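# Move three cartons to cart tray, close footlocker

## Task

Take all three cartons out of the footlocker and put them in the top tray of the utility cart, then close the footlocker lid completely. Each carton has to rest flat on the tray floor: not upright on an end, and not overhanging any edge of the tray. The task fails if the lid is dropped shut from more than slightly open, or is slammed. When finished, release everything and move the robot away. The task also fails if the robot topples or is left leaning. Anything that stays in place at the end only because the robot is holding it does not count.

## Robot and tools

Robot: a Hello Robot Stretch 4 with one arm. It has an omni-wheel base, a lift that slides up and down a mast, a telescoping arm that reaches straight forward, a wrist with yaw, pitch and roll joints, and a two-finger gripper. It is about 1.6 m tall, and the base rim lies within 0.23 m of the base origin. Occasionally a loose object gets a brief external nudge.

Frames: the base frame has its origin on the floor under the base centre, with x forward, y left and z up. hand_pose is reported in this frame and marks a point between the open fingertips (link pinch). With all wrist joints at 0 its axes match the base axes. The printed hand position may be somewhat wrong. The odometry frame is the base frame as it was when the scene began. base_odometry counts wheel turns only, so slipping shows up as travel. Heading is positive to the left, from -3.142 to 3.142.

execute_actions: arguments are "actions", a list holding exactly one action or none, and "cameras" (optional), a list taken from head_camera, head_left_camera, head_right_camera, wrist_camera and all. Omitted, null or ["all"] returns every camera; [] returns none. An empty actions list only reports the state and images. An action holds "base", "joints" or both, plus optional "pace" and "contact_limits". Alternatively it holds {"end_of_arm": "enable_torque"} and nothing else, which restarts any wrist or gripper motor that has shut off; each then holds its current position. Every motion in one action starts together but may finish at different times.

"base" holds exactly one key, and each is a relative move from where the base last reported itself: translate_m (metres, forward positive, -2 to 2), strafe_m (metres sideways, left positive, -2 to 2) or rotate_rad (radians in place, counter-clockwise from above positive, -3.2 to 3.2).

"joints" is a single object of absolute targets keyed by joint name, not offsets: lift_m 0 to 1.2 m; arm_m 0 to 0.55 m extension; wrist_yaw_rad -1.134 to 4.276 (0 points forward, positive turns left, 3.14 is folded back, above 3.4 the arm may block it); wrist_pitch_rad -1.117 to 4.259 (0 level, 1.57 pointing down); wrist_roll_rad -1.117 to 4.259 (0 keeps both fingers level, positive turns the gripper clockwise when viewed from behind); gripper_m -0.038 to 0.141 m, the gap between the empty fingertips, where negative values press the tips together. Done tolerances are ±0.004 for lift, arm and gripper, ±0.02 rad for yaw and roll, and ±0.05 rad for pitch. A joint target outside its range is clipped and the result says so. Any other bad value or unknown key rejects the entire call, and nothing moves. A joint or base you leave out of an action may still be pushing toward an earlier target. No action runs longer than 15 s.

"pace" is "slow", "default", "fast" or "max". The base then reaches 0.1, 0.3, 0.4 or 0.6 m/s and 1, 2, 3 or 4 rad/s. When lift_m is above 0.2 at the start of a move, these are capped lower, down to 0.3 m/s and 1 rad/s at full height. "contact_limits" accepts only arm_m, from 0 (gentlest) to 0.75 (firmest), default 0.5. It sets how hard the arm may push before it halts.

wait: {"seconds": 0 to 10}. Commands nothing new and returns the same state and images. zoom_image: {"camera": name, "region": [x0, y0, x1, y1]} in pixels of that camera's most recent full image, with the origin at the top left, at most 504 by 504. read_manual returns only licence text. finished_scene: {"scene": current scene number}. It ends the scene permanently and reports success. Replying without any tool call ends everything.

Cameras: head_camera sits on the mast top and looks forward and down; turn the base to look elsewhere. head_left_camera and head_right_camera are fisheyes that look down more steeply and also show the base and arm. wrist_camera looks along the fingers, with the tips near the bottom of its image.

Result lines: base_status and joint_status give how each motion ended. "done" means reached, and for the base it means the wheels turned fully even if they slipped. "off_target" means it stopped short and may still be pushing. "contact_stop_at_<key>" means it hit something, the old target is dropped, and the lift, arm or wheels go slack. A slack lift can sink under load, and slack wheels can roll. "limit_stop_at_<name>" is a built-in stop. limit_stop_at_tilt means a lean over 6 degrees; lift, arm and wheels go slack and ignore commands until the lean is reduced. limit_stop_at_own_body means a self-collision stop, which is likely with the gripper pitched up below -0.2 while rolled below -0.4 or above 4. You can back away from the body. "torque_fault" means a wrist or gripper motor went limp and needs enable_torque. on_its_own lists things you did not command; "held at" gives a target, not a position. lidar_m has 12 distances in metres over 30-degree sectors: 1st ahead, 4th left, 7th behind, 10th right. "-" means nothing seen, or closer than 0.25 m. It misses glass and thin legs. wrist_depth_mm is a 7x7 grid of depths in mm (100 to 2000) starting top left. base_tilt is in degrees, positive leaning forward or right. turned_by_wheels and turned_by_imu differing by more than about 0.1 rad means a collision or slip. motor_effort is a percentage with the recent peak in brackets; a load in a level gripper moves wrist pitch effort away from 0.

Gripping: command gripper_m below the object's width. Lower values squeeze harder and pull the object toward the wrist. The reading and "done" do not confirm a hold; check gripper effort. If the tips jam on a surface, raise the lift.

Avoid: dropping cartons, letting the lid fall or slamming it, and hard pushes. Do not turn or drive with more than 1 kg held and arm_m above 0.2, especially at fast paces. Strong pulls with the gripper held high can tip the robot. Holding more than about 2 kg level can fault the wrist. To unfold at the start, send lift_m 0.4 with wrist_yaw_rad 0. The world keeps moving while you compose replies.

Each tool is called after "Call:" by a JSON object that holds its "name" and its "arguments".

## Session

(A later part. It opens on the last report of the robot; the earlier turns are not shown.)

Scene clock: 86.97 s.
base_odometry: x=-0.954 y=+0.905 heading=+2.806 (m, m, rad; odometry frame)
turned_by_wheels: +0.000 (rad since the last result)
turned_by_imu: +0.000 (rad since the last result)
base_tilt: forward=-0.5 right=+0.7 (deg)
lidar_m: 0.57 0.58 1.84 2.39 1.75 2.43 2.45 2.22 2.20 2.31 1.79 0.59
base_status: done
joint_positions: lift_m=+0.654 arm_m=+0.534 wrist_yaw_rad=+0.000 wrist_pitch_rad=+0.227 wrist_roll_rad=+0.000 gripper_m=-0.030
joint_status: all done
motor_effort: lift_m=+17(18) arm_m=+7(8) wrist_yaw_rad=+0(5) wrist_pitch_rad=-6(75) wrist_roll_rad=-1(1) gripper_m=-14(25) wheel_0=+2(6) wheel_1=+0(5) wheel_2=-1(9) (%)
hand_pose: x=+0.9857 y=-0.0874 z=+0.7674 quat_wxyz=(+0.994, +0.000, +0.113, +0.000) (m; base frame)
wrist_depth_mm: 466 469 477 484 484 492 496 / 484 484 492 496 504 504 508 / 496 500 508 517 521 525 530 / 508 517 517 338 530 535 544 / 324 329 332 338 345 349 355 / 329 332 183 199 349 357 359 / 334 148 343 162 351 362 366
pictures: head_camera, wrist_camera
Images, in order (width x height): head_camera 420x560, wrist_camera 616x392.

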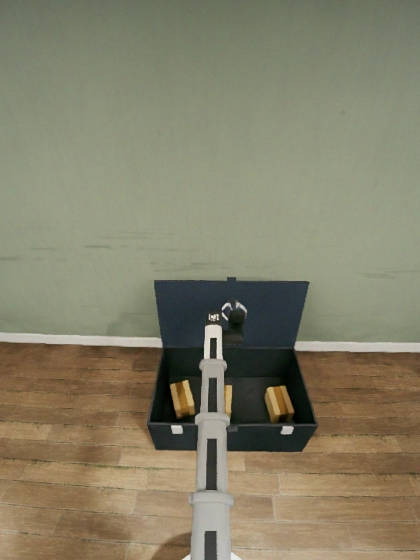

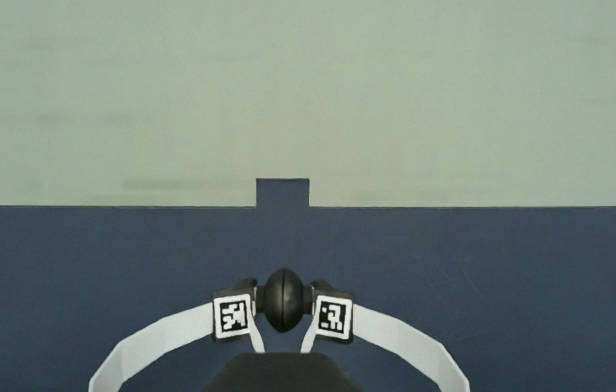

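Call:
{"name": "execute_actions", "arguments": {"actions": [{"joints":{"arm_m":0.0,"gripper_m":0.135,"lift_m":0.62}}], "cameras": ["head_camera"]}}

Call:
{"name": "execute_actions", "arguments": {"actions": [{"base":{"translate_m":0.29},"joints":{"wrist_pitch_rad":1.57}}]}}

Scene clock: 94.27 s.
base_odometry: x=-0.954 y=+0.905 heading=+2.806 (m, m, rad; odometry frame)
turned_by_wheels: +0.000 (rad since the last result)
turned_by_imu: -0.002 (rad since the last result)
base_tilt: forward=-0.5 right=+0.8 (deg)
lidar_m: 0.56 0.60 1.83 2.39 1.77 2.40 2.45 2.20 2.24 2.30 1.82 0.61
base_status: not commanded
joint_positions: lift_m=+0.620 arm_m=+0.004 wrist_yaw_rad=+0.000 wrist_pitch_rad=+0.227 wrist_roll_rad=+0.000 gripper_m=+0.135
joint_status: arm_m off_target (ended at +0.004, target +0.000); the others done
joint sent to its limit — the command would take arm_m past its lower limit, so that joint was sent only as far as its limit.
motor_effort: lift_m=+13(16) arm_m=-8(8) wrist_yaw_rad=+1(1) wrist_pitch_rad=-8(7) wrist_roll_rad=+0(1) gripper_m=+1(13) wheel_0=+2(1) wheel_1=+0(0) wheel_2=-1(1) (%)
hand_pose: x=+0.4560 y=-0.0874 z=+0.7336 quat_wxyz=(+0.994, +0.000, +0.113, +0.000) (m; base frame)
wrist_depth_mm: 946 960 976 991 976 991 1008 / 976 1008 1008 1008 1025 1025 1042 / 1008 1025 1025 1025 1042 1060 1078 / 1042 931 931 946 960 1098 1118 / 1078 904 904 931 946 1138 1160 / 1118 192 891 904 204 1182 1205 / 1138 866 878 139 917 1205 1229
pictures: head_camera
Images, in order (width x height): head_camera 420x560.

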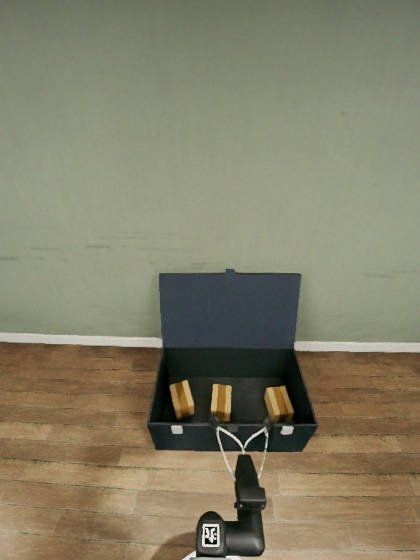

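Scene clock: 96.70 s.
base_odometry: x=-1.228 y=+1.001 heading=+2.806 (m, m, rad; odometry frame)
turned_by_wheels: +0.000 (rad since the last result)
turned_by_imu: -0.001 (rad since the last result)
base_tilt: forward=-0.5 right=+0.8 (deg)
lidar_m: 0.29 0.31 1.42 2.40 1.87 2.39 2.74 2.43 2.41 2.32 0.42 0.31
base_status: done
joint_positions: lift_m=+0.620 arm_m=+0.004 wrist_yaw_rad=+0.000 wrist_pitch_rad=+1.570 wrist_roll_rad=+0.000 gripper_m=+0.135
joint_status: all done
motor_effort: lift_m=+13(13) arm_m=-8(8) wrist_yaw_rad=+2(2) wrist_pitch_rad=+2(6) wrist_roll_rad=+0(0) gripper_m=+1(1) wheel_0=+0(4) wheel_1=-1(4) wheel_2=+2(6) (%)
hand_pose: x=+0.1753 y=-0.0874 z=+0.5101 quat_wxyz=(+0.708, +0.000, +0.707, +0.000) (m; base frame)
wrist_depth_mm: 591 585 707 707 723 609 544 / 603 691 707 715 723 691 530 / 473 500 521 445 539 530 525 / 707 715 723 732 741 759 759 / 715 715 517 525 750 759 759 / 707 193 512 521 204 759 759 / 707 508 512 139 750 750 759
pictures: head_camera, head_left_camera, head_right_camera, wrist_camera
Images, in order (width x height): head_camera 420x560, head_left_camera 420x672, head_right_camera 420x672, wrist_camera 616x392.

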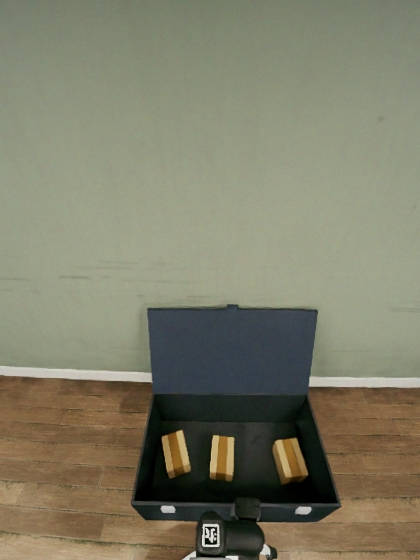

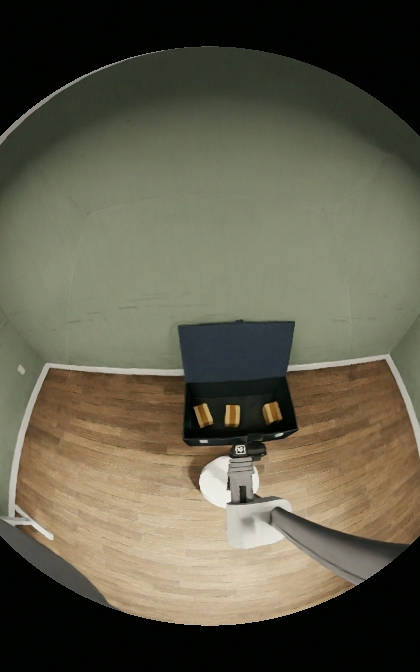

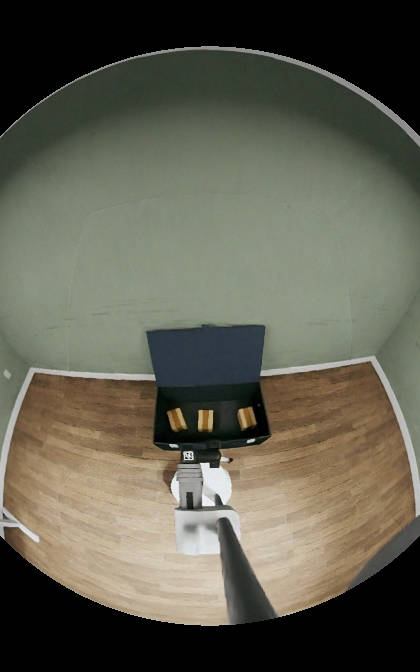

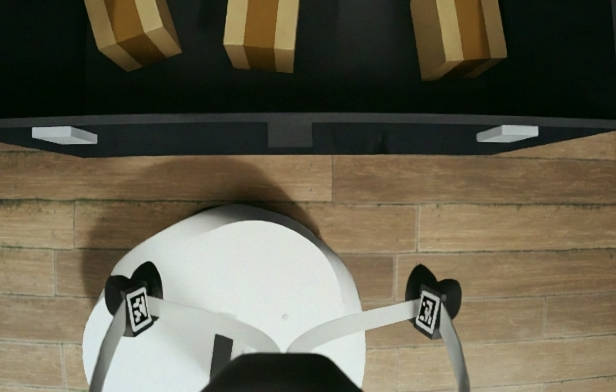

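Call:
{"name": "execute_actions", "arguments": {"actions": [{"base":{"strafe_m":0.035},"joints":{"arm_m":0.30}}], "cameras": ["wrist_camera"]}}

Scene clock: 100.03 s.
base_odometry: x=-1.240 y=+0.968 heading=+2.806 (m, m, rad; odometry frame)
turned_by_wheels: +0.000 (rad since the last result)
turned_by_imu: -0.001 (rad since the last result)
base_tilt: forward=-0.5 right=+0.6 (deg)
lidar_m: 0.28 0.28 1.38 2.36 1.87 2.30 2.75 2.44 2.44 2.35 0.41 0.31
base_status: done
joint_positions: lift_m=+0.620 arm_m=+0.299 wrist_yaw_rad=+0.000 wrist_pitch_rad=+1.570 wrist_roll_rad=+0.000 gripper_m=+0.135
joint_status: all done
motor_effort: lift_m=+13(13) arm_m=+8(10) wrist_yaw_rad=+0(1) wrist_pitch_rad=+0(2) wrist_roll_rad=+0(0) gripper_m=+0(1) wheel_0=+2(6) wheel_1=+0(6) wheel_2=+1(3) (%)
hand_pose: x=+0.4698 y=-0.0874 z=+0.5101 quat_wxyz=(+0.707, +0.000, +0.707, +0.000) (m; base frame)
wrist_depth_mm: 484 492 508 517 512 504 512 / 544 691 699 707 723 707 580 / 554 580 707 707 723 676 585 / 554 585 707 591 723 609 585 / 554 691 707 715 723 723 585 / 544 192 699 707 204 615 569 / 477 459 469 139 477 449 466
pictures: wrist_camera
Images, in order (width x height): wrist_camera 616x392.

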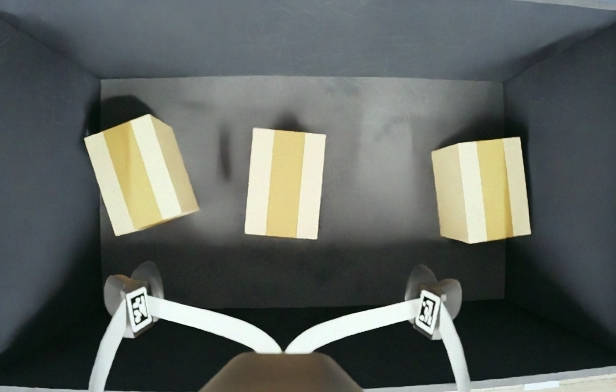

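Call:
{"name": "execute_actions", "arguments": {"actions": [{"joints":{"arm_m":0.345,"lift_m":0.36,"wrist_roll_rad":0.085}}], "cameras": ["wrist_camera"]}}

Scene clock: 105.43 s.
base_odometry: x=-1.240 y=+0.968 heading=+2.806 (m, m, rad; odometry frame)
turned_by_wheels: +0.000 (rad since the last result)
turned_by_imu: -0.002 (rad since the last result)
base_tilt: forward=-0.3 right=+0.8 (deg)
lidar_m: 0.28 0.30 1.40 2.37 1.87 2.30 2.73 2.46 2.45 2.34 0.41 0.28
base_status: not commanded
joint_positions: lift_m=+0.360 arm_m=+0.344 wrist_yaw_rad=+0.000 wrist_pitch_rad=+1.570 wrist_roll_rad=+0.085 gripper_m=+0.135
joint_status: all done
motor_effort: lift_m=+13(13) arm_m=+8(8) wrist_yaw_rad=+1(2) wrist_pitch_rad=+0(0) wrist_roll_rad=-1(1) gripper_m=-1(2) wheel_0=+2(2) wheel_1=+0(0) wheel_2=+1(1) (%)
hand_pose: x=+0.5147 y=-0.0874 z=+0.2501 quat_wxyz=(+0.707, +0.030, +0.706, -0.030) (m; base frame)
wrist_depth_mm: 347 366 394 415 436 449 462 / 433 442 445 449 455 462 469 / 382 439 442 334 455 462 394 / 322 439 330 334 455 462 379 / 322 394 330 334 455 462 397 / 322 193 330 332 204 462 469 / 436 439 442 139 459 462 466
pictures: wrist_camera
Images, in order (width x height): wrist_camera 616x392.

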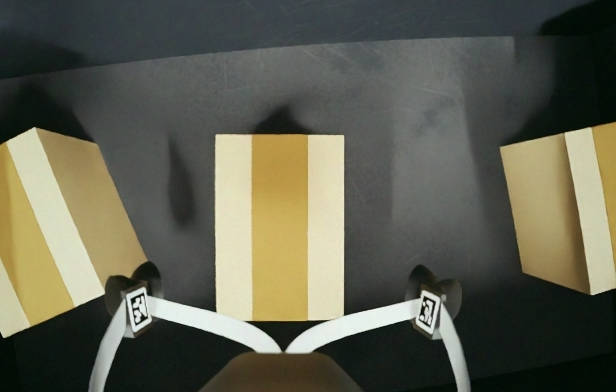

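Call:
{"name": "execute_actions", "arguments": {"actions": [{"joints":{"arm_m":0.357,"lift_m":0.27}}], "cameras": ["wrist_camera"]}}

Call:
{"name": "execute_actions", "arguments": {"actions": [{"joints":{"lift_m":0.215},"pace":"slow"}], "cameras": ["wrist_camera"]}}

Scene clock: 109.57 s.
base_odometry: x=-1.240 y=+0.968 heading=+2.806 (m, m, rad; odometry frame)
turned_by_wheels: +0.000 (rad since the last result)
turned_by_imu: -0.002 (rad since the last result)
base_tilt: forward=-0.4 right=+0.6 (deg)
lidar_m: 0.29 0.30 1.41 2.35 1.86 2.30 2.75 2.47 2.46 2.36 0.41 0.30
base_status: not commanded
joint_positions: lift_m=+0.270 arm_m=+0.356 wrist_yaw_rad=+0.000 wrist_pitch_rad=+1.570 wrist_roll_rad=+0.085 gripper_m=+0.135
joint_status: all done
motor_effort: lift_m=+13(13) arm_m=+8(7) wrist_yaw_rad=+2(2) wrist_pitch_rad=-1(0) wrist_roll_rad=+0(0) gripper_m=-1(1) wheel_0=+3(2) wheel_1=+0(0) wheel_2=+1(1) (%)
hand_pose: x=+0.5267 y=-0.0874 z=+0.1601 quat_wxyz=(+0.707, +0.030, +0.706, -0.030) (m; base frame)
wrist_depth_mm: 324 342 355 359 366 368 373 / 347 351 355 359 366 368 375 / 347 353 240 244 366 370 373 / 320 351 240 241 366 370 370 / 289 351 240 242 366 370 373 / 260 193 239 242 204 370 375 / 349 353 240 139 366 373 375
pictures: wrist_camera
Images, in order (width x height): wrist_camera 616x392.

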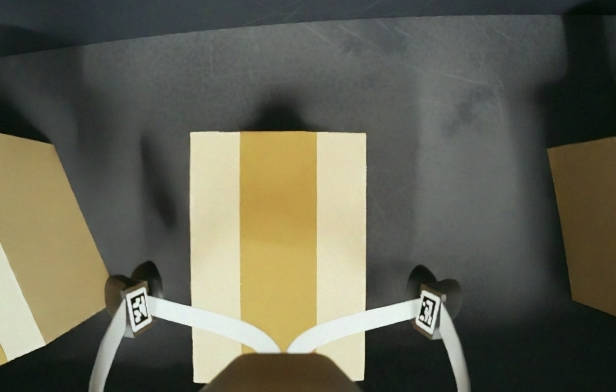

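Scene clock: 110.90 s.
base_odometry: x=-1.240 y=+0.968 heading=+2.806 (m, m, rad; odometry frame)
turned_by_wheels: +0.000 (rad since the last result)
turned_by_imu: -0.001 (rad since the last result)
base_tilt: forward=-0.4 right=+0.7 (deg)
lidar_m: 0.29 0.29 1.40 2.35 1.85 2.32 2.73 2.46 2.45 2.35 0.42 0.29
base_status: not commanded
joint_positions: lift_m=+0.215 arm_m=+0.356 wrist_yaw_rad=+0.000 wrist_pitch_rad=+1.570 wrist_roll_rad=+0.085 gripper_m=+0.135
joint_status: all done
motor_effort: lift_m=+13(13) arm_m=+8(8) wrist_yaw_rad=+1(1) wrist_pitch_rad=+1(1) wrist_roll_rad=+0(0) gripper_m=-1(0) wheel_0=+2(3) wheel_1=+0(0) wheel_2=+1(1) (%)
hand_pose: x=+0.5267 y=-0.0874 z=+0.1052 quat_wxyz=(+0.707, +0.030, +0.706, -0.030) (m; base frame)
wrist_depth_mm: 296 298 301 306 309 314 317 / 296 298 303 306 307 314 315 / 296 298 185 187 309 312 317 / 296 297 185 187 309 312 317 / 289 298 186 187 310 314 317 / 260 190 185 187 190 314 317 / 296 300 185 138 310 315 315
pictures: wrist_camera
Images, in order (width x height): wrist_camera 616x392.

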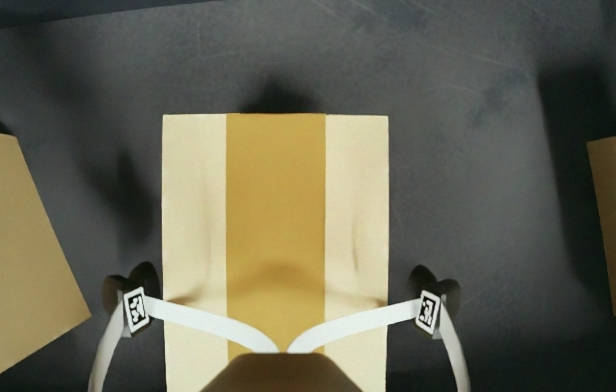

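Call:
{"name": "execute_actions", "arguments": {"actions": [{"joints":{"gripper_m":0.05}}], "cameras": []}}

Call:
{"name": "execute_actions", "arguments": {"actions": [{"joints":{"lift_m":0.62}}], "cameras": ["wrist_camera","head_camera"]}}

Scene clock: 114.30 s.
base_odometry: x=-1.240 y=+0.968 heading=+2.806 (m, m, rad; odometry frame)
turned_by_wheels: +0.000 (rad since the last result)
turned_by_imu: -0.001 (rad since the last result)
base_tilt: forward=-0.4 right=+0.7 (deg)
lidar_m: 0.29 0.29 1.38 2.36 1.83 2.29 2.75 2.44 2.42 2.35 0.43 0.28
base_status: not commanded
joint_positions: lift_m=+0.215 arm_m=+0.356 wrist_yaw_rad=+0.000 wrist_pitch_rad=+1.570 wrist_roll_rad=+0.085 gripper_m=+0.050
joint_status: all done
motor_effort: lift_m=+13(13) arm_m=+8(8) wrist_yaw_rad=+1(1) wrist_pitch_rad=+1(1) wrist_roll_rad=-1(2) gripper_m=-22(20) wheel_0=+2(2) wheel_1=+0(0) wheel_2=+1(1) (%)
hand_pose: x=+0.5267 y=-0.0874 z=+0.1051 quat_wxyz=(+0.707, +0.030, +0.706, -0.030) (m; base frame)
wrist_depth_mm: 294 297 301 304 309 314 315 / 296 298 301 304 309 312 315 / 296 297 170 171 174 312 315 / 294 298 170 171 174 314 315 / 287 298 169 171 173 312 317 / 253 174 169 171 173 314 317 / 223 297 169 148 173 312 317
pictures: none
No camera images: the call's "cameras" was empty. Leave "cameras" out to get every camera's image.

Scene clock: 116.93 s.
base_odometry: x=-1.240 y=+0.968 heading=+2.806 (m, m, rad; odometry frame)
turned_by_wheels: +0.000 (rad since the last result)
turned_by_imu: -0.001 (rad since the last result)
base_tilt: forward=-0.3 right=+0.6 (deg)
lidar_m: 0.27 0.29 1.42 2.36 1.85 2.29 2.74 2.43 2.45 2.36 0.44 0.31
base_status: not commanded
joint_positions: lift_m=+0.620 arm_m=+0.356 wrist_yaw_rad=+0.000 wrist_pitch_rad=+1.570 wrist_roll_rad=+0.085 gripper_m=+0.050
joint_status: all done
motor_effort: lift_m=+23(25) arm_m=+8(8) wrist_yaw_rad=+1(2) wrist_pitch_rad=+0(0) wrist_roll_rad=-1(1) gripper_m=-22(22) wheel_0=+2(2) wheel_1=+0(0) wheel_2=+1(1) (%)
hand_pose: x=+0.5267 y=-0.0874 z=+0.5093 quat_wxyz=(+0.707, +0.030, +0.706, -0.030) (m; base frame)
wrist_depth_mm: 362 373 387 394 407 418 445 / 442 484 500 525 627 640 544 / 574 699 170 171 174 723 569 / 564 585 169 171 174 609 585 / 554 580 169 171 174 683 591 / 508 175 169 171 174 691 597 / 462 615 168 148 173 504 517
pictures: head_camera, wrist_camera
Images, in order (width x height): head_camera 420x560, wrist_camera 616x392.

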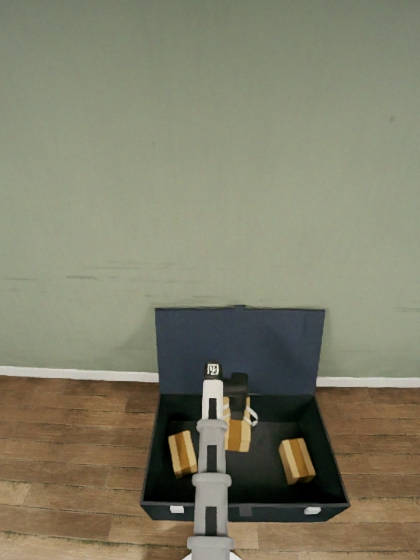

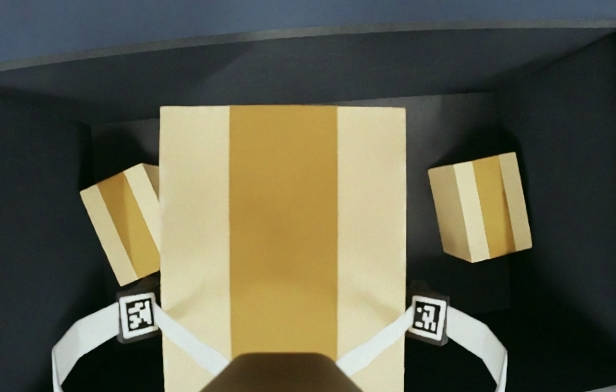

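Call:
{"name": "execute_actions", "arguments": {"actions": [{"base":{"translate_m":-0.3},"joints":{"arm_m":0.05,"wrist_roll_rad":0,"lift_m":0.9}}], "cameras": []}}

Call:
{"name": "execute_actions", "arguments": {"actions": [{"base":{"rotate_rad":-2.69},"joints":{"lift_m":1.14}}]}}

Scene clock: 122.97 s.
base_odometry: x=-0.956 y=+0.869 heading=+2.806 (m, m, rad; odometry frame)
turned_by_wheels: +0.000 (rad since the last result)
turned_by_imu: -0.002 (rad since the last result)
base_tilt: forward=-0.4 right=+0.7 (deg)
lidar_m: 0.58 0.60 1.87 2.34 1.73 2.36 2.43 2.25 2.23 2.35 1.81 0.29
base_status: done
joint_positions: lift_m=+0.900 arm_m=+0.051 wrist_yaw_rad=+0.000 wrist_pitch_rad=+1.570 wrist_roll_rad=+0.000 gripper_m=+0.050
joint_status: all done
motor_effort: lift_m=+23(24) arm_m=-8(8) wrist_yaw_rad=+2(1) wrist_pitch_rad=+0(2) wrist_roll_rad=-2(3) gripper_m=-20(23) wheel_0=-1(5) wheel_1=+0(4) wheel_2=-1(9) (%)
hand_pose: x=+0.2224 y=-0.0874 z=+0.7893 quat_wxyz=(+0.707, +0.000, +0.707, +0.000) (m; base frame)
wrist_depth_mm: 976 759 759 768 768 798 1042 / 976 991 991 1008 1025 1042 1042 / 991 991 170 171 174 1042 1042 / 991 991 169 171 174 1042 1060 / 976 991 169 171 174 1025 1060 / 976 174 169 171 174 1042 1060 / 976 991 168 148 174 1042 1042
pictures: none
No camera images: the call's "cameras" was empty. Leave "cameras" out to get every camera's image.

Scene clock: 125.67 s.
base_odometry: x=-0.956 y=+0.869 heading=+0.116 (m, m, rad; odometry frame)
turned_by_wheels: -2.690 (rad since the last result)
turned_by_imu: -2.695 (rad since the last result)
base_tilt: forward=-0.5 right=+0.6 (deg)
lidar_m: 2.23 2.20 2.34 1.92 0.63 0.57 0.61 1.78 2.36 1.73 2.21 0.31
base_status: done
joint_positions: lift_m=+1.140 arm_m=+0.051 wrist_yaw_rad=+0.000 wrist_pitch_rad=+1.570 wrist_roll_rad=+0.000 gripper_m=+0.050
joint_status: all done
motor_effort: lift_m=+23(24) arm_m=-8(8) wrist_yaw_rad=+1(2) wrist_pitch_rad=+0(1) wrist_roll_rad=-3(3) gripper_m=-21(22) wheel_0=-1(5) wheel_1=-1(6) wheel_2=+1(5) (%)
hand_pose: x=+0.2225 y=-0.0874 z=+1.0293 quat_wxyz=(+0.707, +0.000, +0.707, +0.000) (m; base frame)
wrist_depth_mm: 1229 1205 1255 1255 1281 1281 1281 / 1205 1229 1229 1281 1281 1281 1281 / 1205 1229 170 171 174 1308 1308 / 1229 1229 170 171 173 1281 1308 / 1205 1229 169 171 173 1308 1308 / 1205 175 169 171 174 1308 1336 / 1229 1229 168 148 173 1281 1308
pictures: head_camera, head_left_camera, head_right_camera, wrist_camera
Images, in order (width x height): head_camera 420x560, head_left_camera 420x672, head_right_camera 420x672, wrist_camera 616x392.

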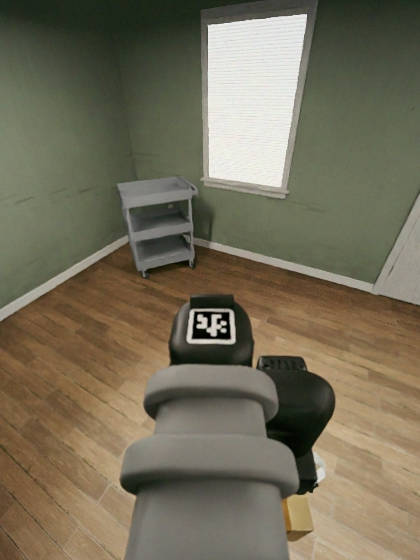

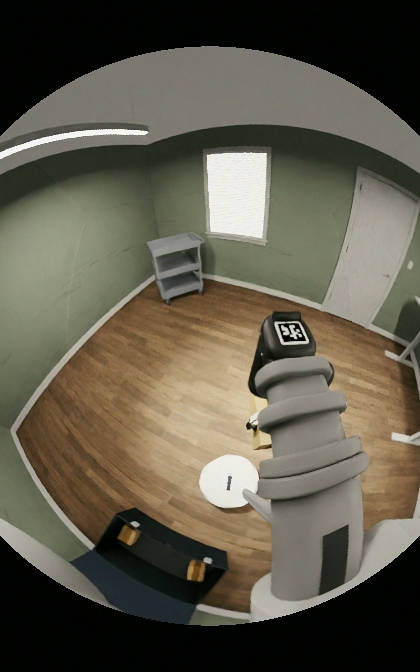

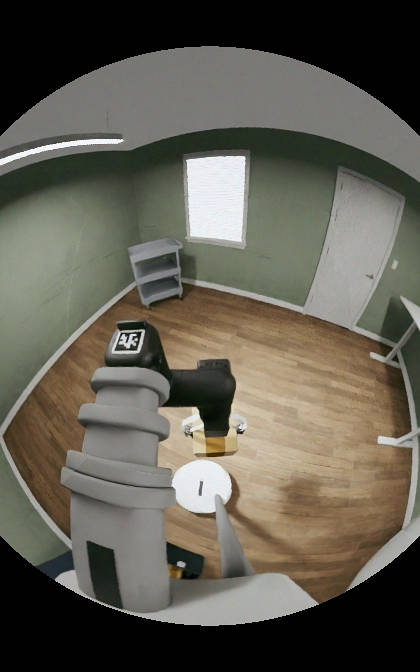

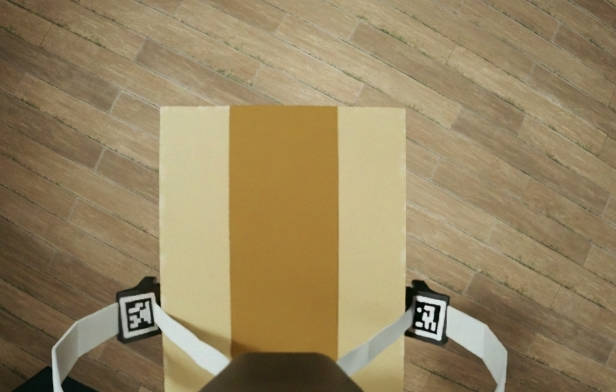

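Call:
{"name": "execute_actions", "arguments": {"actions": [{"base":{"rotate_rad":0.2}}], "cameras": []}}

Call:
{"name": "execute_actions", "arguments": {"actions": [{"base":{"translate_m":1.6}}], "cameras": []}}

Call:
{"name": "execute_actions", "arguments": {"actions": [{"base":{"rotate_rad":0.2}}], "cameras": ["head_camera","head_left_camera"]}}

Scene clock: 131.77 s.
base_odometry: x=-0.956 y=+0.869 heading=+0.316 (m, m, rad; odometry frame)
turned_by_wheels: +0.200 (rad since the last result)
turned_by_imu: +0.199 (rad since the last result)
base_tilt: forward=-0.4 right=+0.6 (deg)
lidar_m: 2.21 2.34 2.32 0.76 0.60 0.56 0.65 2.19 1.72 1.80 2.46 0.30
base_status: done
joint_positions: lift_m=+1.140 arm_m=+0.051 wrist_yaw_rad=+0.000 wrist_pitch_rad=+1.570 wrist_roll_rad=+0.000 gripper_m=+0.050
joint_status: not commanded
motor_effort: lift_m=+23(23) arm_m=-8(8) wrist_yaw_rad=+1(2) wrist_pitch_rad=+2(0) wrist_roll_rad=-3(2) gripper_m=-21(21) wheel_0=+0(4) wheel_1=+0(4) wheel_2=-1(5) (%)
hand_pose: x=+0.2225 y=-0.0874 z=+1.0293 quat_wxyz=(+0.707, +0.000, +0.707, +0.000) (m; base frame)
wrist_depth_mm: 1205 1229 1229 1255 1281 1281 1308 / 1229 1229 1229 1255 1281 1281 1308 / 1229 1229 170 172 174 1281 1281 / 1205 1205 169 171 174 1308 1308 / 1205 1255 169 171 174 1308 1281 / 1229 174 169 171 173 1281 1308 / 1098 1229 168 148 173 1308 1308
pictures: none
No camera images: the call's "cameras" was empty. Leave "cameras" out to get every camera's image.

Scene clock: 138.57 s.
base_odometry: x=+0.564 y=+1.366 heading=+0.316 (m, m, rad; odometry frame)
turned_by_wheels: +0.000 (rad since the last result)
turned_by_imu: -0.003 (rad since the last result)
base_tilt: forward=-0.4 right=+0.7 (deg)
lidar_m: 0.64 0.66 1.33 1.47 2.28 1.90 2.01 2.62 2.60 1.48 1.19 0.31
base_status: done
joint_positions: lift_m=+1.140 arm_m=+0.051 wrist_yaw_rad=+0.000 wrist_pitch_rad=+1.570 wrist_roll_rad=+0.000 gripper_m=+0.050
joint_status: not commanded
motor_effort: lift_m=+23(23) arm_m=-8(8) wrist_yaw_rad=+2(1) wrist_pitch_rad=-1(1) wrist_roll_rad=-2(2) gripper_m=-20(20) wheel_0=+0(6) wheel_1=+1(5) wheel_2=+0(10) (%)
hand_pose: x=+0.2225 y=-0.0874 z=+1.0293 quat_wxyz=(+0.707, +0.000, +0.707, +0.000) (m; base frame)
wrist_depth_mm: 1205 1060 1098 1098 1255 1281 1182 / 1229 1229 1229 1255 1255 1308 1281 / 1205 1229 169 171 174 1281 1308 / 1205 1229 170 171 174 1308 1308 / 1229 1229 169 171 173 1281 1308 / 1205 174 169 171 173 1281 1308 / 1205 1229 168 148 173 1281 1308
pictures: none
No camera images: the call's "cameras" was empty. Leave "cameras" out to get every camera's image.

Scene clock: 139.67 s.
base_odometry: x=+0.564 y=+1.366 heading=+0.516 (m, m, rad; odometry frame)
turned_by_wheels: +0.200 (rad since the last result)
turned_by_imu: +0.200 (rad since the last result)
base_tilt: forward=-0.6 right=+0.6 (deg)
lidar_m: 0.66 0.68 1.33 1.64 2.51 1.91 3.14 2.59 2.10 1.30 1.16 0.31
base_status: done
joint_positions: lift_m=+1.140 arm_m=+0.051 wrist_yaw_rad=+0.000 wrist_pitch_rad=+1.570 wrist_roll_rad=+0.000 gripper_m=+0.050
joint_status: not commanded
motor_effort: lift_m=+23(23) arm_m=-8(8) wrist_yaw_rad=+1(2) wrist_pitch_rad=-1(1) wrist_roll_rad=-1(2) gripper_m=-20(20) wheel_0=-2(4) wheel_1=-1(2) wheel_2=+0(1) (%)
hand_pose: x=+0.2225 y=-0.0874 z=+1.0293 quat_wxyz=(+0.707, +0.000, +0.707, +0.000) (m; base frame)
wrist_depth_mm: 1205 1205 1098 1098 1118 1308 1160 / 1205 1229 1229 1255 1281 1281 1308 / 1205 1229 169 171 174 1281 1308 / 1229 1205 169 171 174 1308 1281 / 1229 1229 169 171 174 1281 1308 / 1205 174 169 171 174 1281 1308 / 1205 1229 168 148 173 1281 1308
pictures: head_camera, head_left_camera
Images, in order (width x height): head_camera 420x560, head_left_camera 420x672.

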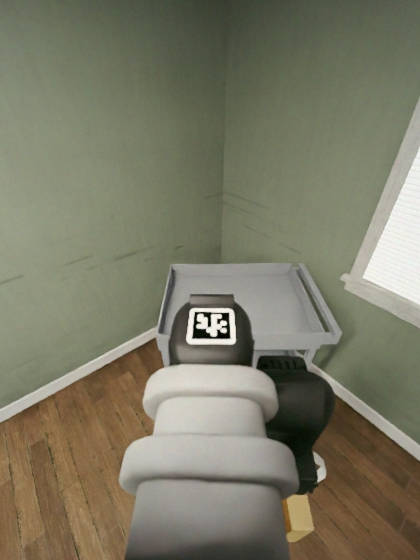

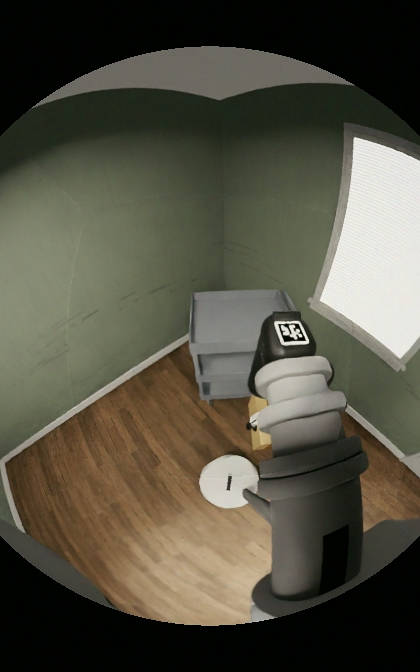

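Call:
{"name": "execute_actions", "arguments": {"actions": [{"base":{"translate_m":0.31}}]}}

Scene clock: 144.30 s.
base_odometry: x=+0.834 y=+1.519 heading=+0.516 (m, m, rad; odometry frame)
turned_by_wheels: +0.000 (rad since the last result)
turned_by_imu: -0.002 (rad since the last result)
base_tilt: forward=-0.5 right=+0.7 (deg)
lidar_m: 0.28 0.36 1.10 1.36 2.66 2.14 2.46 2.83 1.78 1.09 0.55 0.30
base_status: done
joint_positions: lift_m=+1.140 arm_m=+0.051 wrist_yaw_rad=+0.000 wrist_pitch_rad=+1.570 wrist_roll_rad=+0.000 gripper_m=+0.050
joint_status: not commanded
motor_effort: lift_m=+23(23) arm_m=-8(8) wrist_yaw_rad=+2(1) wrist_pitch_rad=+1(1) wrist_roll_rad=-1(3) gripper_m=-22(21) wheel_0=-1(4) wheel_1=+0(3) wheel_2=+2(10) (%)
hand_pose: x=+0.2225 y=-0.0874 z=+1.0293 quat_wxyz=(+0.707, +0.000, +0.707, +0.000) (m; base frame)
wrist_depth_mm: 442 445 452 459 466 469 439 / 427 449 452 459 462 469 436 / 1229 768 170 171 174 1281 1182 / 1229 1229 169 171 174 1281 1308 / 1229 1229 170 171 173 1281 1308 / 1229 174 169 171 173 1281 1308 / 1205 1229 168 148 173 1281 1281
pictures: head_camera, head_left_camera, head_right_camera, wrist_camera
Images, in order (width x height): head_camera 420x560, head_left_camera 420x672, head_right_camera 420x672, wrist_camera 616x392.

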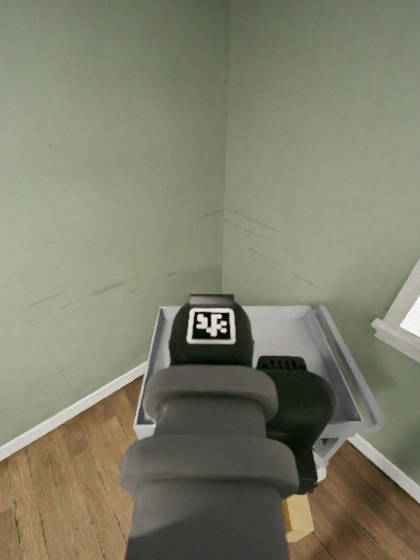

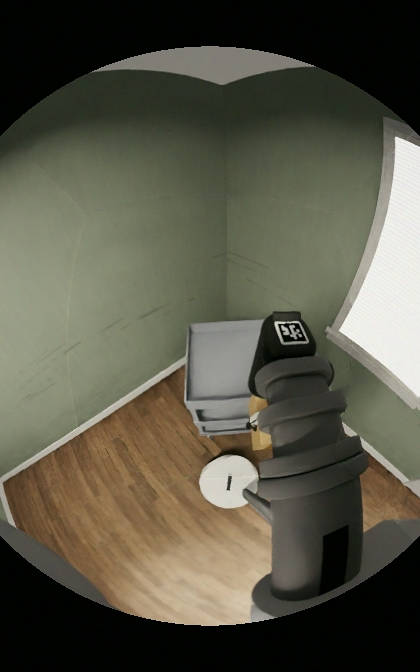

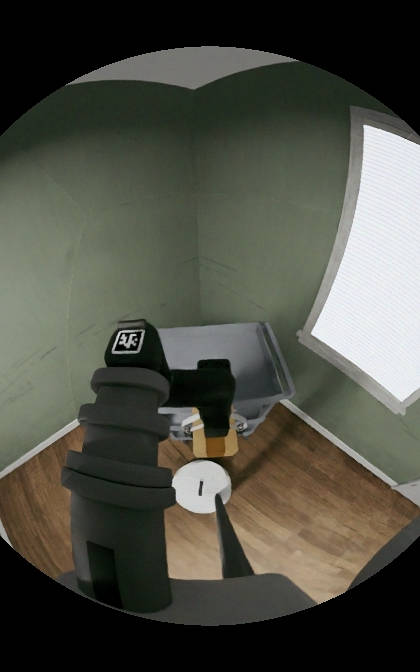

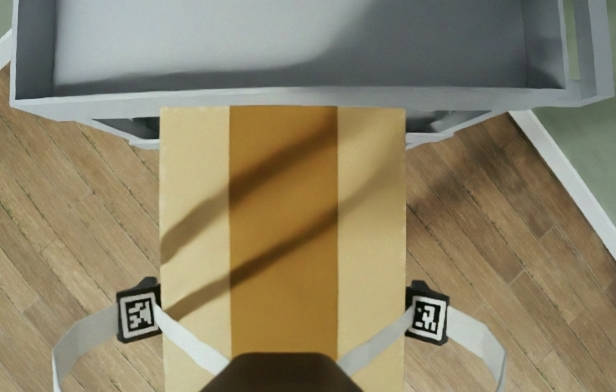

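Call:
{"name": "execute_actions", "arguments": {"actions": [{"base":{"strafe_m":0.17},"joints":{"arm_m":0.44}}], "cameras": ["wrist_camera","head_camera"]}}

Scene clock: 150.90 s.
base_odometry: x=+0.750 y=+1.667 heading=+0.516 (m, m, rad; odometry frame)
turned_by_wheels: +0.000 (rad since the last result)
turned_by_imu: -0.002 (rad since the last result)
base_tilt: forward=-0.5 right=+0.7 (deg)
lidar_m: 0.34 0.99 0.98 1.22 2.39 2.06 2.34 2.97 2.02 1.24 0.55 0.38
base_status: done
joint_positions: lift_m=+1.140 arm_m=+0.439 wrist_yaw_rad=+0.000 wrist_pitch_rad=+1.570 wrist_roll_rad=+0.000 gripper_m=+0.050
joint_status: all done
motor_effort: lift_m=+23(23) arm_m=+8(9) wrist_yaw_rad=+0(0) wrist_pitch_rad=+0(1) wrist_roll_rad=-1(2) gripper_m=-20(20) wheel_0=+2(8) wheel_1=-1(6) wheel_2=+1(1) (%)
hand_pose: x=+0.6098 y=-0.0874 z=+1.0293 quat_wxyz=(+0.707, +0.000, +0.707, +0.000) (m; base frame)
wrist_depth_mm: 759 904 732 842 768 627 427 / 904 1060 449 455 466 469 473 / 1118 1229 170 171 174 469 473 / 1229 1229 169 171 174 469 469 / 1205 1205 169 171 174 473 473 / 1229 174 169 171 173 469 473 / 1205 1229 168 148 173 469 473
pictures: head_camera, wrist_camera
Images, in order (width x height): head_camera 420x560, wrist_camera 616x392.

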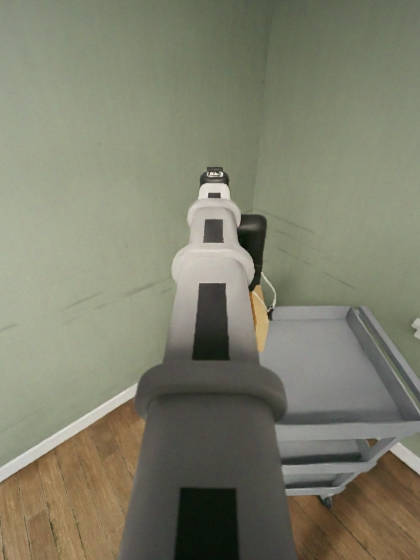

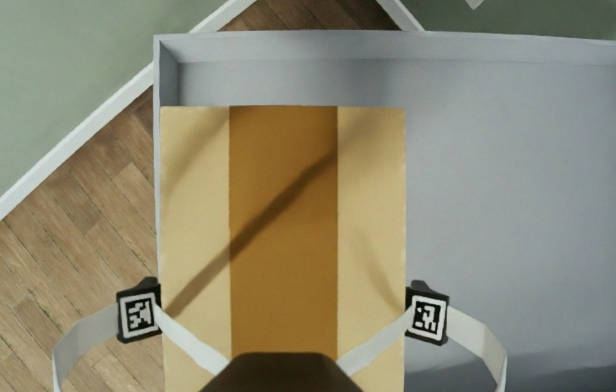

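Call:
{"name": "execute_actions", "arguments": {"actions": [{"base":{"strafe_m":0.02},"joints":{"lift_m":1.02}}], "cameras": ["wrist_camera"]}}

Call:
{"name": "execute_actions", "arguments": {"actions": [{"joints":{"lift_m":0.975},"pace":"slow"}], "cameras": ["wrist_camera"]}}

Scene clock: 155.20 s.
base_odometry: x=+0.740 y=+1.685 heading=+0.516 (m, m, rad; odometry frame)
turned_by_wheels: +0.000 (rad since the last result)
turned_by_imu: -0.002 (rad since the last result)
base_tilt: forward=-0.4 right=+0.7 (deg)
lidar_m: 0.34 0.97 0.99 1.22 2.40 2.05 2.33 2.98 2.03 1.21 0.52 0.37
base_status: done
joint_positions: lift_m=+1.020 arm_m=+0.439 wrist_yaw_rad=+0.000 wrist_pitch_rad=+1.570 wrist_roll_rad=+0.000 gripper_m=+0.050
joint_status: all done
motor_effort: lift_m=+13(22) arm_m=+8(8) wrist_yaw_rad=+1(1) wrist_pitch_rad=+2(0) wrist_roll_rad=-1(2) gripper_m=-21(21) wheel_0=+0(7) wheel_1=+0(6) wheel_2=+0(2) (%)
hand_pose: x=+0.6098 y=-0.0874 z=+0.9101 quat_wxyz=(+0.707, +0.000, +0.707, +0.000) (m; base frame)
wrist_depth_mm: 750 332 334 340 342 345 349 / 878 332 334 338 342 347 349 / 1042 315 170 172 174 347 349 / 1098 314 169 171 174 345 349 / 1098 307 169 171 174 345 351 / 1098 174 169 171 174 347 351 / 1098 294 168 148 173 345 351
pictures: wrist_camera
Images, in order (width x height): wrist_camera 616x392.

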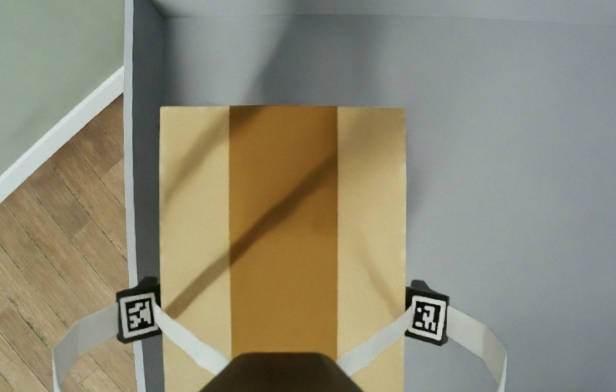

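Scene clock: 156.43 s.
base_odometry: x=+0.740 y=+1.685 heading=+0.516 (m, m, rad; odometry frame)
turned_by_wheels: +0.000 (rad since the last result)
turned_by_imu: -0.001 (rad since the last result)
base_tilt: forward=-0.4 right=+0.7 (deg)
lidar_m: 0.34 0.98 0.98 1.22 2.39 2.08 2.34 2.96 2.06 1.23 0.53 0.36
base_status: not commanded
joint_positions: lift_m=+0.975 arm_m=+0.439 wrist_yaw_rad=+0.000 wrist_pitch_rad=+1.570 wrist_roll_rad=+0.000 gripper_m=+0.050
joint_status: all done
motor_effort: lift_m=+13(13) arm_m=+8(8) wrist_yaw_rad=+0(0) wrist_pitch_rad=+2(1) wrist_roll_rad=-1(1) gripper_m=-21(22) wheel_0=+0(0) wheel_1=+0(0) wheel_2=+0(0) (%)
hand_pose: x=+0.6098 y=-0.0874 z=+0.8651 quat_wxyz=(+0.707, +0.000, +0.707, +0.000) (m; base frame)
wrist_depth_mm: 750 260 290 293 297 300 303 / 866 262 289 293 296 300 303 / 1042 241 169 171 174 301 303 / 1042 240 170 171 174 300 303 / 1042 256 169 171 174 300 304 / 1060 174 169 171 174 300 304 / 1042 235 168 148 173 300 304
pictures: wrist_camera
Images, in order (width x height): wrist_camera 616x392.

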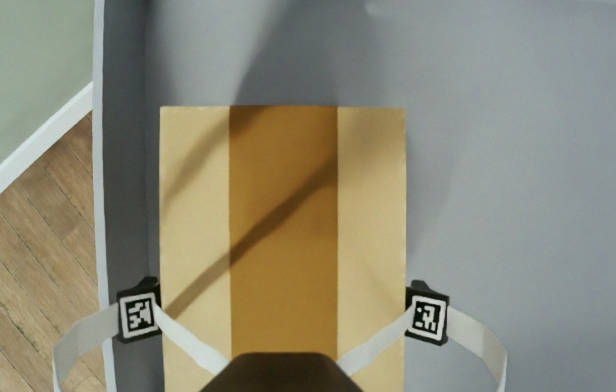

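Call:
{"name": "execute_actions", "arguments": {"actions": [{"joints":{"lift_m":0.966},"pace":"slow"}], "cameras": []}}

Scene clock: 159.23 s.
base_odometry: x=+0.740 y=+1.685 heading=+0.516 (m, m, rad; odometry frame)
turned_by_wheels: +0.000 (rad since the last result)
turned_by_imu: -0.001 (rad since the last result)
base_tilt: forward=-0.5 right=+0.7 (deg)
lidar_m: 0.33 0.98 1.00 1.21 2.38 2.07 2.31 2.98 2.06 1.24 0.54 0.36
base_status: not commanded
joint_positions: lift_m=+0.967 arm_m=+0.439 wrist_yaw_rad=-0.001 wrist_pitch_rad=+1.573 wrist_roll_rad=+0.000 gripper_m=+0.050
joint_status: all done
motor_effort: lift_m=+6(13) arm_m=+8(8) wrist_yaw_rad=+2(3) wrist_pitch_rad=-8(9) wrist_roll_rad=-2(1) gripper_m=-17(22) wheel_0=-1(0) wheel_1=+0(1) wheel_2=+0(0) (%)
hand_pose: x=+0.6088 y=-0.0874 z=+0.8567 quat_wxyz=(+0.706, +0.000, +0.708, +0.000) (m; base frame)
wrist_depth_mm: 750 262 285 289 291 296 300 / 866 263 285 287 293 297 298 / 1042 242 168 170 173 297 298 / 1042 240 168 170 173 296 300 / 1042 236 168 170 173 296 298 / 1060 173 168 170 172 297 298 / 1042 236 167 148 173 296 300
pictures: none
No camera images: the call's "cameras" was empty. Leave "cameras" out to get every camera's image.

Contact. Release.

Call:
{"name": "execute_actions", "arguments": {"actions": [{"joints":{"gripper_m":0.122,"lift_m":0.970}}], "cameras": ["wrist_camera"]}}

Call:
{"name": "execute_actions", "arguments": {"actions": [{"joints":{"lift_m":1.14}}], "cameras": ["wrist_camera"]}}

Scene clock: 162.47 s.
base_odometry: x=+0.740 y=+1.685 heading=+0.516 (m, m, rad; odometry frame)
turned_by_wheels: +0.000 (rad since the last result)
turned_by_imu: -0.001 (rad since the last result)
base_tilt: forward=-0.6 right=+0.6 (deg)
lidar_m: 0.36 0.97 0.97 1.23 2.40 2.07 2.30 2.99 2.04 1.22 0.54 0.37
base_status: not commanded
joint_positions: lift_m=+0.970 arm_m=+0.439 wrist_yaw_rad=+0.000 wrist_pitch_rad=+1.570 wrist_roll_rad=+0.000 gripper_m=+0.122
joint_status: all done
motor_effort: lift_m=+12(18) arm_m=+8(8) wrist_yaw_rad=+2(4) wrist_pitch_rad=-1(11) wrist_roll_rad=-1(2) gripper_m=+0(19) wheel_0=+0(0) wheel_1=+1(1) wheel_2=+1(1) (%)
hand_pose: x=+0.6096 y=-0.0874 z=+0.8602 quat_wxyz=(+0.707, +0.000, +0.707, +0.000) (m; base frame)
wrist_depth_mm: 750 262 289 291 296 298 301 / 866 264 287 291 296 297 301 / 1042 243 171 173 175 298 301 / 1060 241 171 173 175 298 301 / 1060 236 171 172 175 298 301 / 1042 184 171 173 175 298 301 / 1042 228 170 137 175 300 303
pictures: wrist_camera
Images, in order (width x height): wrist_camera 616x392.

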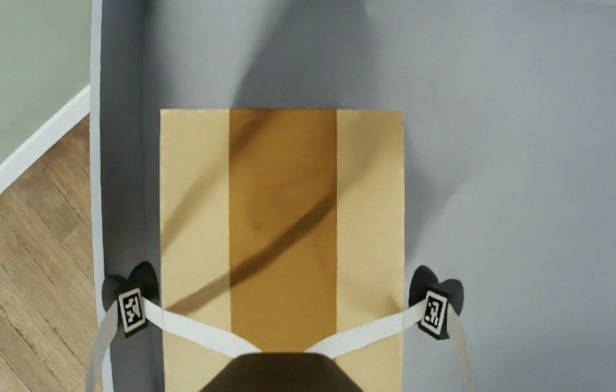

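Scene clock: 164.27 s.
base_odometry: x=+0.740 y=+1.685 heading=+0.516 (m, m, rad; odometry frame)
turned_by_wheels: +0.000 (rad since the last result)
turned_by_imu: -0.001 (rad since the last result)
base_tilt: forward=-0.3 right=+0.7 (deg)
lidar_m: 0.33 0.94 0.97 1.20 2.40 2.06 2.33 2.96 2.05 1.23 0.52 0.36
base_status: not commanded
joint_positions: lift_m=+1.140 arm_m=+0.439 wrist_yaw_rad=+0.000 wrist_pitch_rad=+1.570 wrist_roll_rad=+0.000 gripper_m=+0.122
joint_status: all done
motor_effort: lift_m=+23(24) arm_m=+8(8) wrist_yaw_rad=+2(3) wrist_pitch_rad=+2(2) wrist_roll_rad=-1(1) gripper_m=-1(1) wheel_0=+0(0) wheel_1=+1(1) wheel_2=+1(1) (%)
hand_pose: x=+0.6099 y=-0.0874 z=+1.0293 quat_wxyz=(+0.708, +0.000, +0.707, +0.000) (m; base frame)
wrist_depth_mm: 750 917 723 842 768 634 424 / 866 1138 452 459 462 469 473 / 1078 1229 449 455 462 469 477 / 1229 1229 389 340 462 469 477 / 1229 1229 382 340 466 473 473 / 1205 208 338 340 200 466 477 / 1205 1229 452 149 466 469 473
pictures: wrist_camera
Images, in order (width x height): wrist_camera 616x392.

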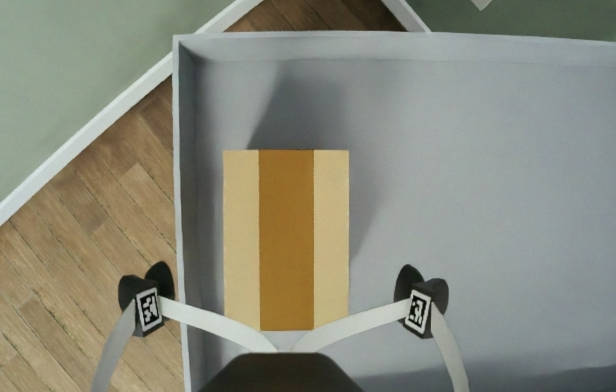

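Call:
{"name": "execute_actions", "arguments": {"actions": [{"base":{"translate_m":-0.2},"joints":{"arm_m":0.01},"pace":"fast"}], "cameras": []}}

Call:
{"name": "execute_actions", "arguments": {"actions": [{"base":{"translate_m":-1.82},"joints":{"lift_m":0.62},"pace":"fast"}], "cameras": []}}

Call:
{"name": "execute_actions", "arguments": {"actions": [{"base":{"rotate_rad":2.29},"joints":{"gripper_m":0.135},"pace":"fast"}]}}

Scene clock: 173.13 s.
base_odometry: x=+0.566 y=+1.586 heading=+0.516 (m, m, rad; odometry frame)
turned_by_wheels: +0.000 (rad since the last result)
turned_by_imu: -0.002 (rad since the last result)
base_tilt: forward=-0.4 right=+0.7 (deg)
lidar_m: 0.54 1.13 1.13 1.40 2.43 1.87 2.16 2.82 2.26 1.39 0.82 0.57
base_status: done
joint_positions: lift_m=+1.140 arm_m=+0.011 wrist_yaw_rad=+0.000 wrist_pitch_rad=+1.570 wrist_roll_rad=+0.000 gripper_m=+0.122
joint_status: all done
motor_effort: lift_m=+23(23) arm_m=-8(8) wrist_yaw_rad=+2(2) wrist_pitch_rad=+0(2) wrist_roll_rad=-3(1) gripper_m=-1(0) wheel_0=+2(3) wheel_1=+1(4) wheel_2=-1(7) (%)
hand_pose: x=+0.1824 y=-0.0874 z=+1.0293 quat_wxyz=(+0.707, +0.000, +0.707, +0.000) (m; base frame)
wrist_depth_mm: 1229 1229 1229 931 946 820 1255 / 1205 1229 1255 1255 1255 1281 1308 / 1229 1255 1255 1255 1281 1281 1281 / 1205 1255 1255 1255 1281 1281 1308 / 1205 1229 1042 1042 1281 1281 1308 / 1205 208 1042 1042 200 1281 1308 / 1229 1229 1229 150 1255 1281 1308
pictures: none
No camera images: the call's "cameras" was empty. Leave "cameras" out to get every camera's image.

Scene clock: 180.33 s.
base_odometry: x=-1.017 y=+0.687 heading=+0.516 (m, m, rad; odometry frame)
turned_by_wheels: +0.000 (rad since the last result)
turned_by_imu: -0.002 (rad since the last result)
base_tilt: forward=-0.4 right=+0.8 (deg)
lidar_m: 2.36 2.52 2.29 0.66 0.58 0.59 1.58 2.19 1.58 1.77 2.41 2.43
base_status: done
joint_positions: lift_m=+0.620 arm_m=+0.011 wrist_yaw_rad=+0.000 wrist_pitch_rad=+1.570 wrist_roll_rad=+0.000 gripper_m=+0.122
joint_status: all done
motor_effort: lift_m=+14(21) arm_m=-8(8) wrist_yaw_rad=+3(2) wrist_pitch_rad=-1(1) wrist_roll_rad=-1(2) gripper_m=-1(0) wheel_0=+0(4) wheel_1=+0(5) wheel_2=+0(8) (%)
hand_pose: x=+0.1825 y=-0.0874 z=+0.5101 quat_wxyz=(+0.707, +0.000, +0.707, +0.000) (m; base frame)
wrist_depth_mm: 707 723 732 741 741 750 759 / 707 723 732 732 741 759 768 / 715 723 723 732 741 750 768 / 707 715 723 732 741 750 768 / 715 723 517 525 750 750 768 / 715 208 512 521 200 750 768 / 707 508 517 150 750 759 759
pictures: none
No camera images: the call's "cameras" was empty. Leave "cameras" out to get every camera's image.

Scene clock: 182.47 s.
base_odometry: x=-1.017 y=+0.687 heading=+2.806 (m, m, rad; odometry frame)
turned_by_wheels: +2.290 (rad since the last result)
turned_by_imu: +2.293 (rad since the last result)
base_tilt: forward=-0.5 right=+0.6 (deg)
lidar_m: 0.58 1.34 1.86 2.18 1.55 2.07 2.42 2.40 2.37 2.52 0.84 0.60
base_status: done
joint_positions: lift_m=+0.620 arm_m=+0.011 wrist_yaw_rad=+0.000 wrist_pitch_rad=+1.570 wrist_roll_rad=+0.000 gripper_m=+0.135
joint_status: all done
motor_effort: lift_m=+14(14) arm_m=-8(8) wrist_yaw_rad=+2(1) wrist_pitch_rad=-1(0) wrist_roll_rad=-2(0) gripper_m=+0(2) wheel_0=+0(6) wheel_1=+1(5) wheel_2=+0(11) (%)
hand_pose: x=+0.1825 y=-0.0874 z=+0.5101 quat_wxyz=(+0.707, +0.000, +0.707, +0.000) (m; base frame)
wrist_depth_mm: 707 715 732 732 741 750 759 / 715 715 723 732 741 750 759 / 715 715 732 741 750 759 768 / 707 715 723 732 750 750 768 / 715 715 517 525 750 759 768 / 707 193 512 521 204 750 768 / 715 512 512 139 750 759 768
pictures: head_camera, head_left_camera, head_right_camera, wrist_camera
Images, in order (width x height): head_camera 420x560, head_left_camera 420x672, head_right_camera 420x672, wrist_camera 616x392.

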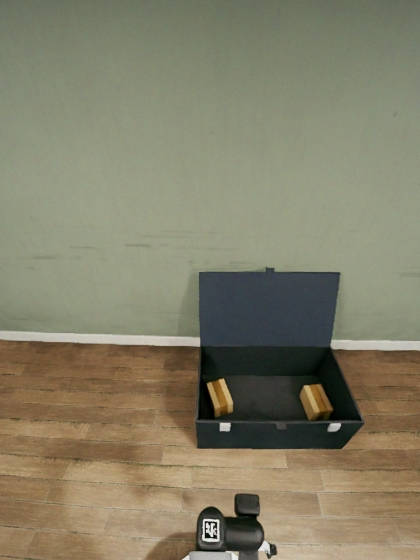

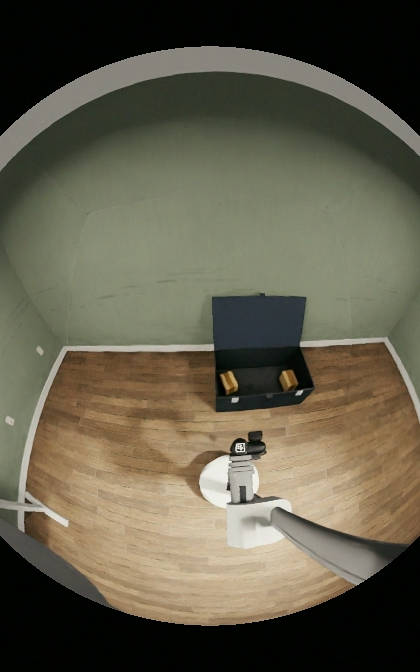

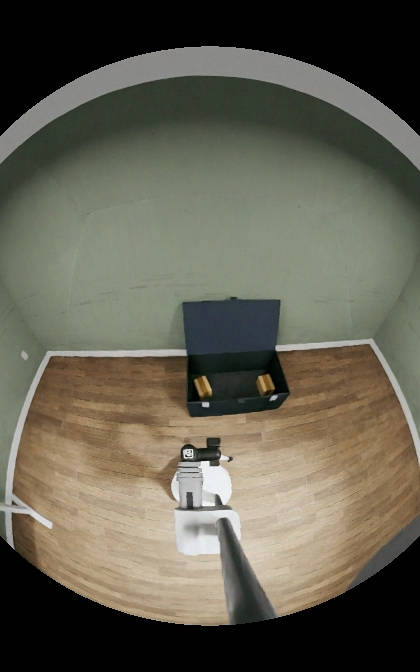

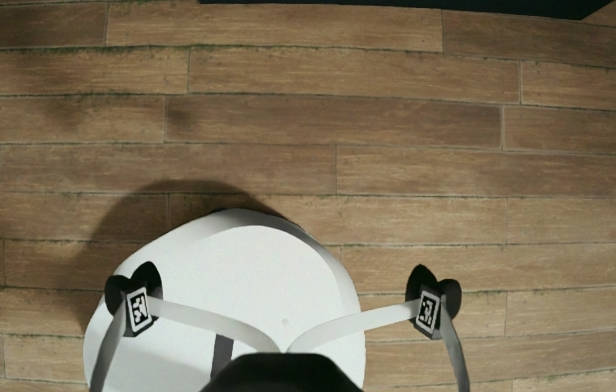

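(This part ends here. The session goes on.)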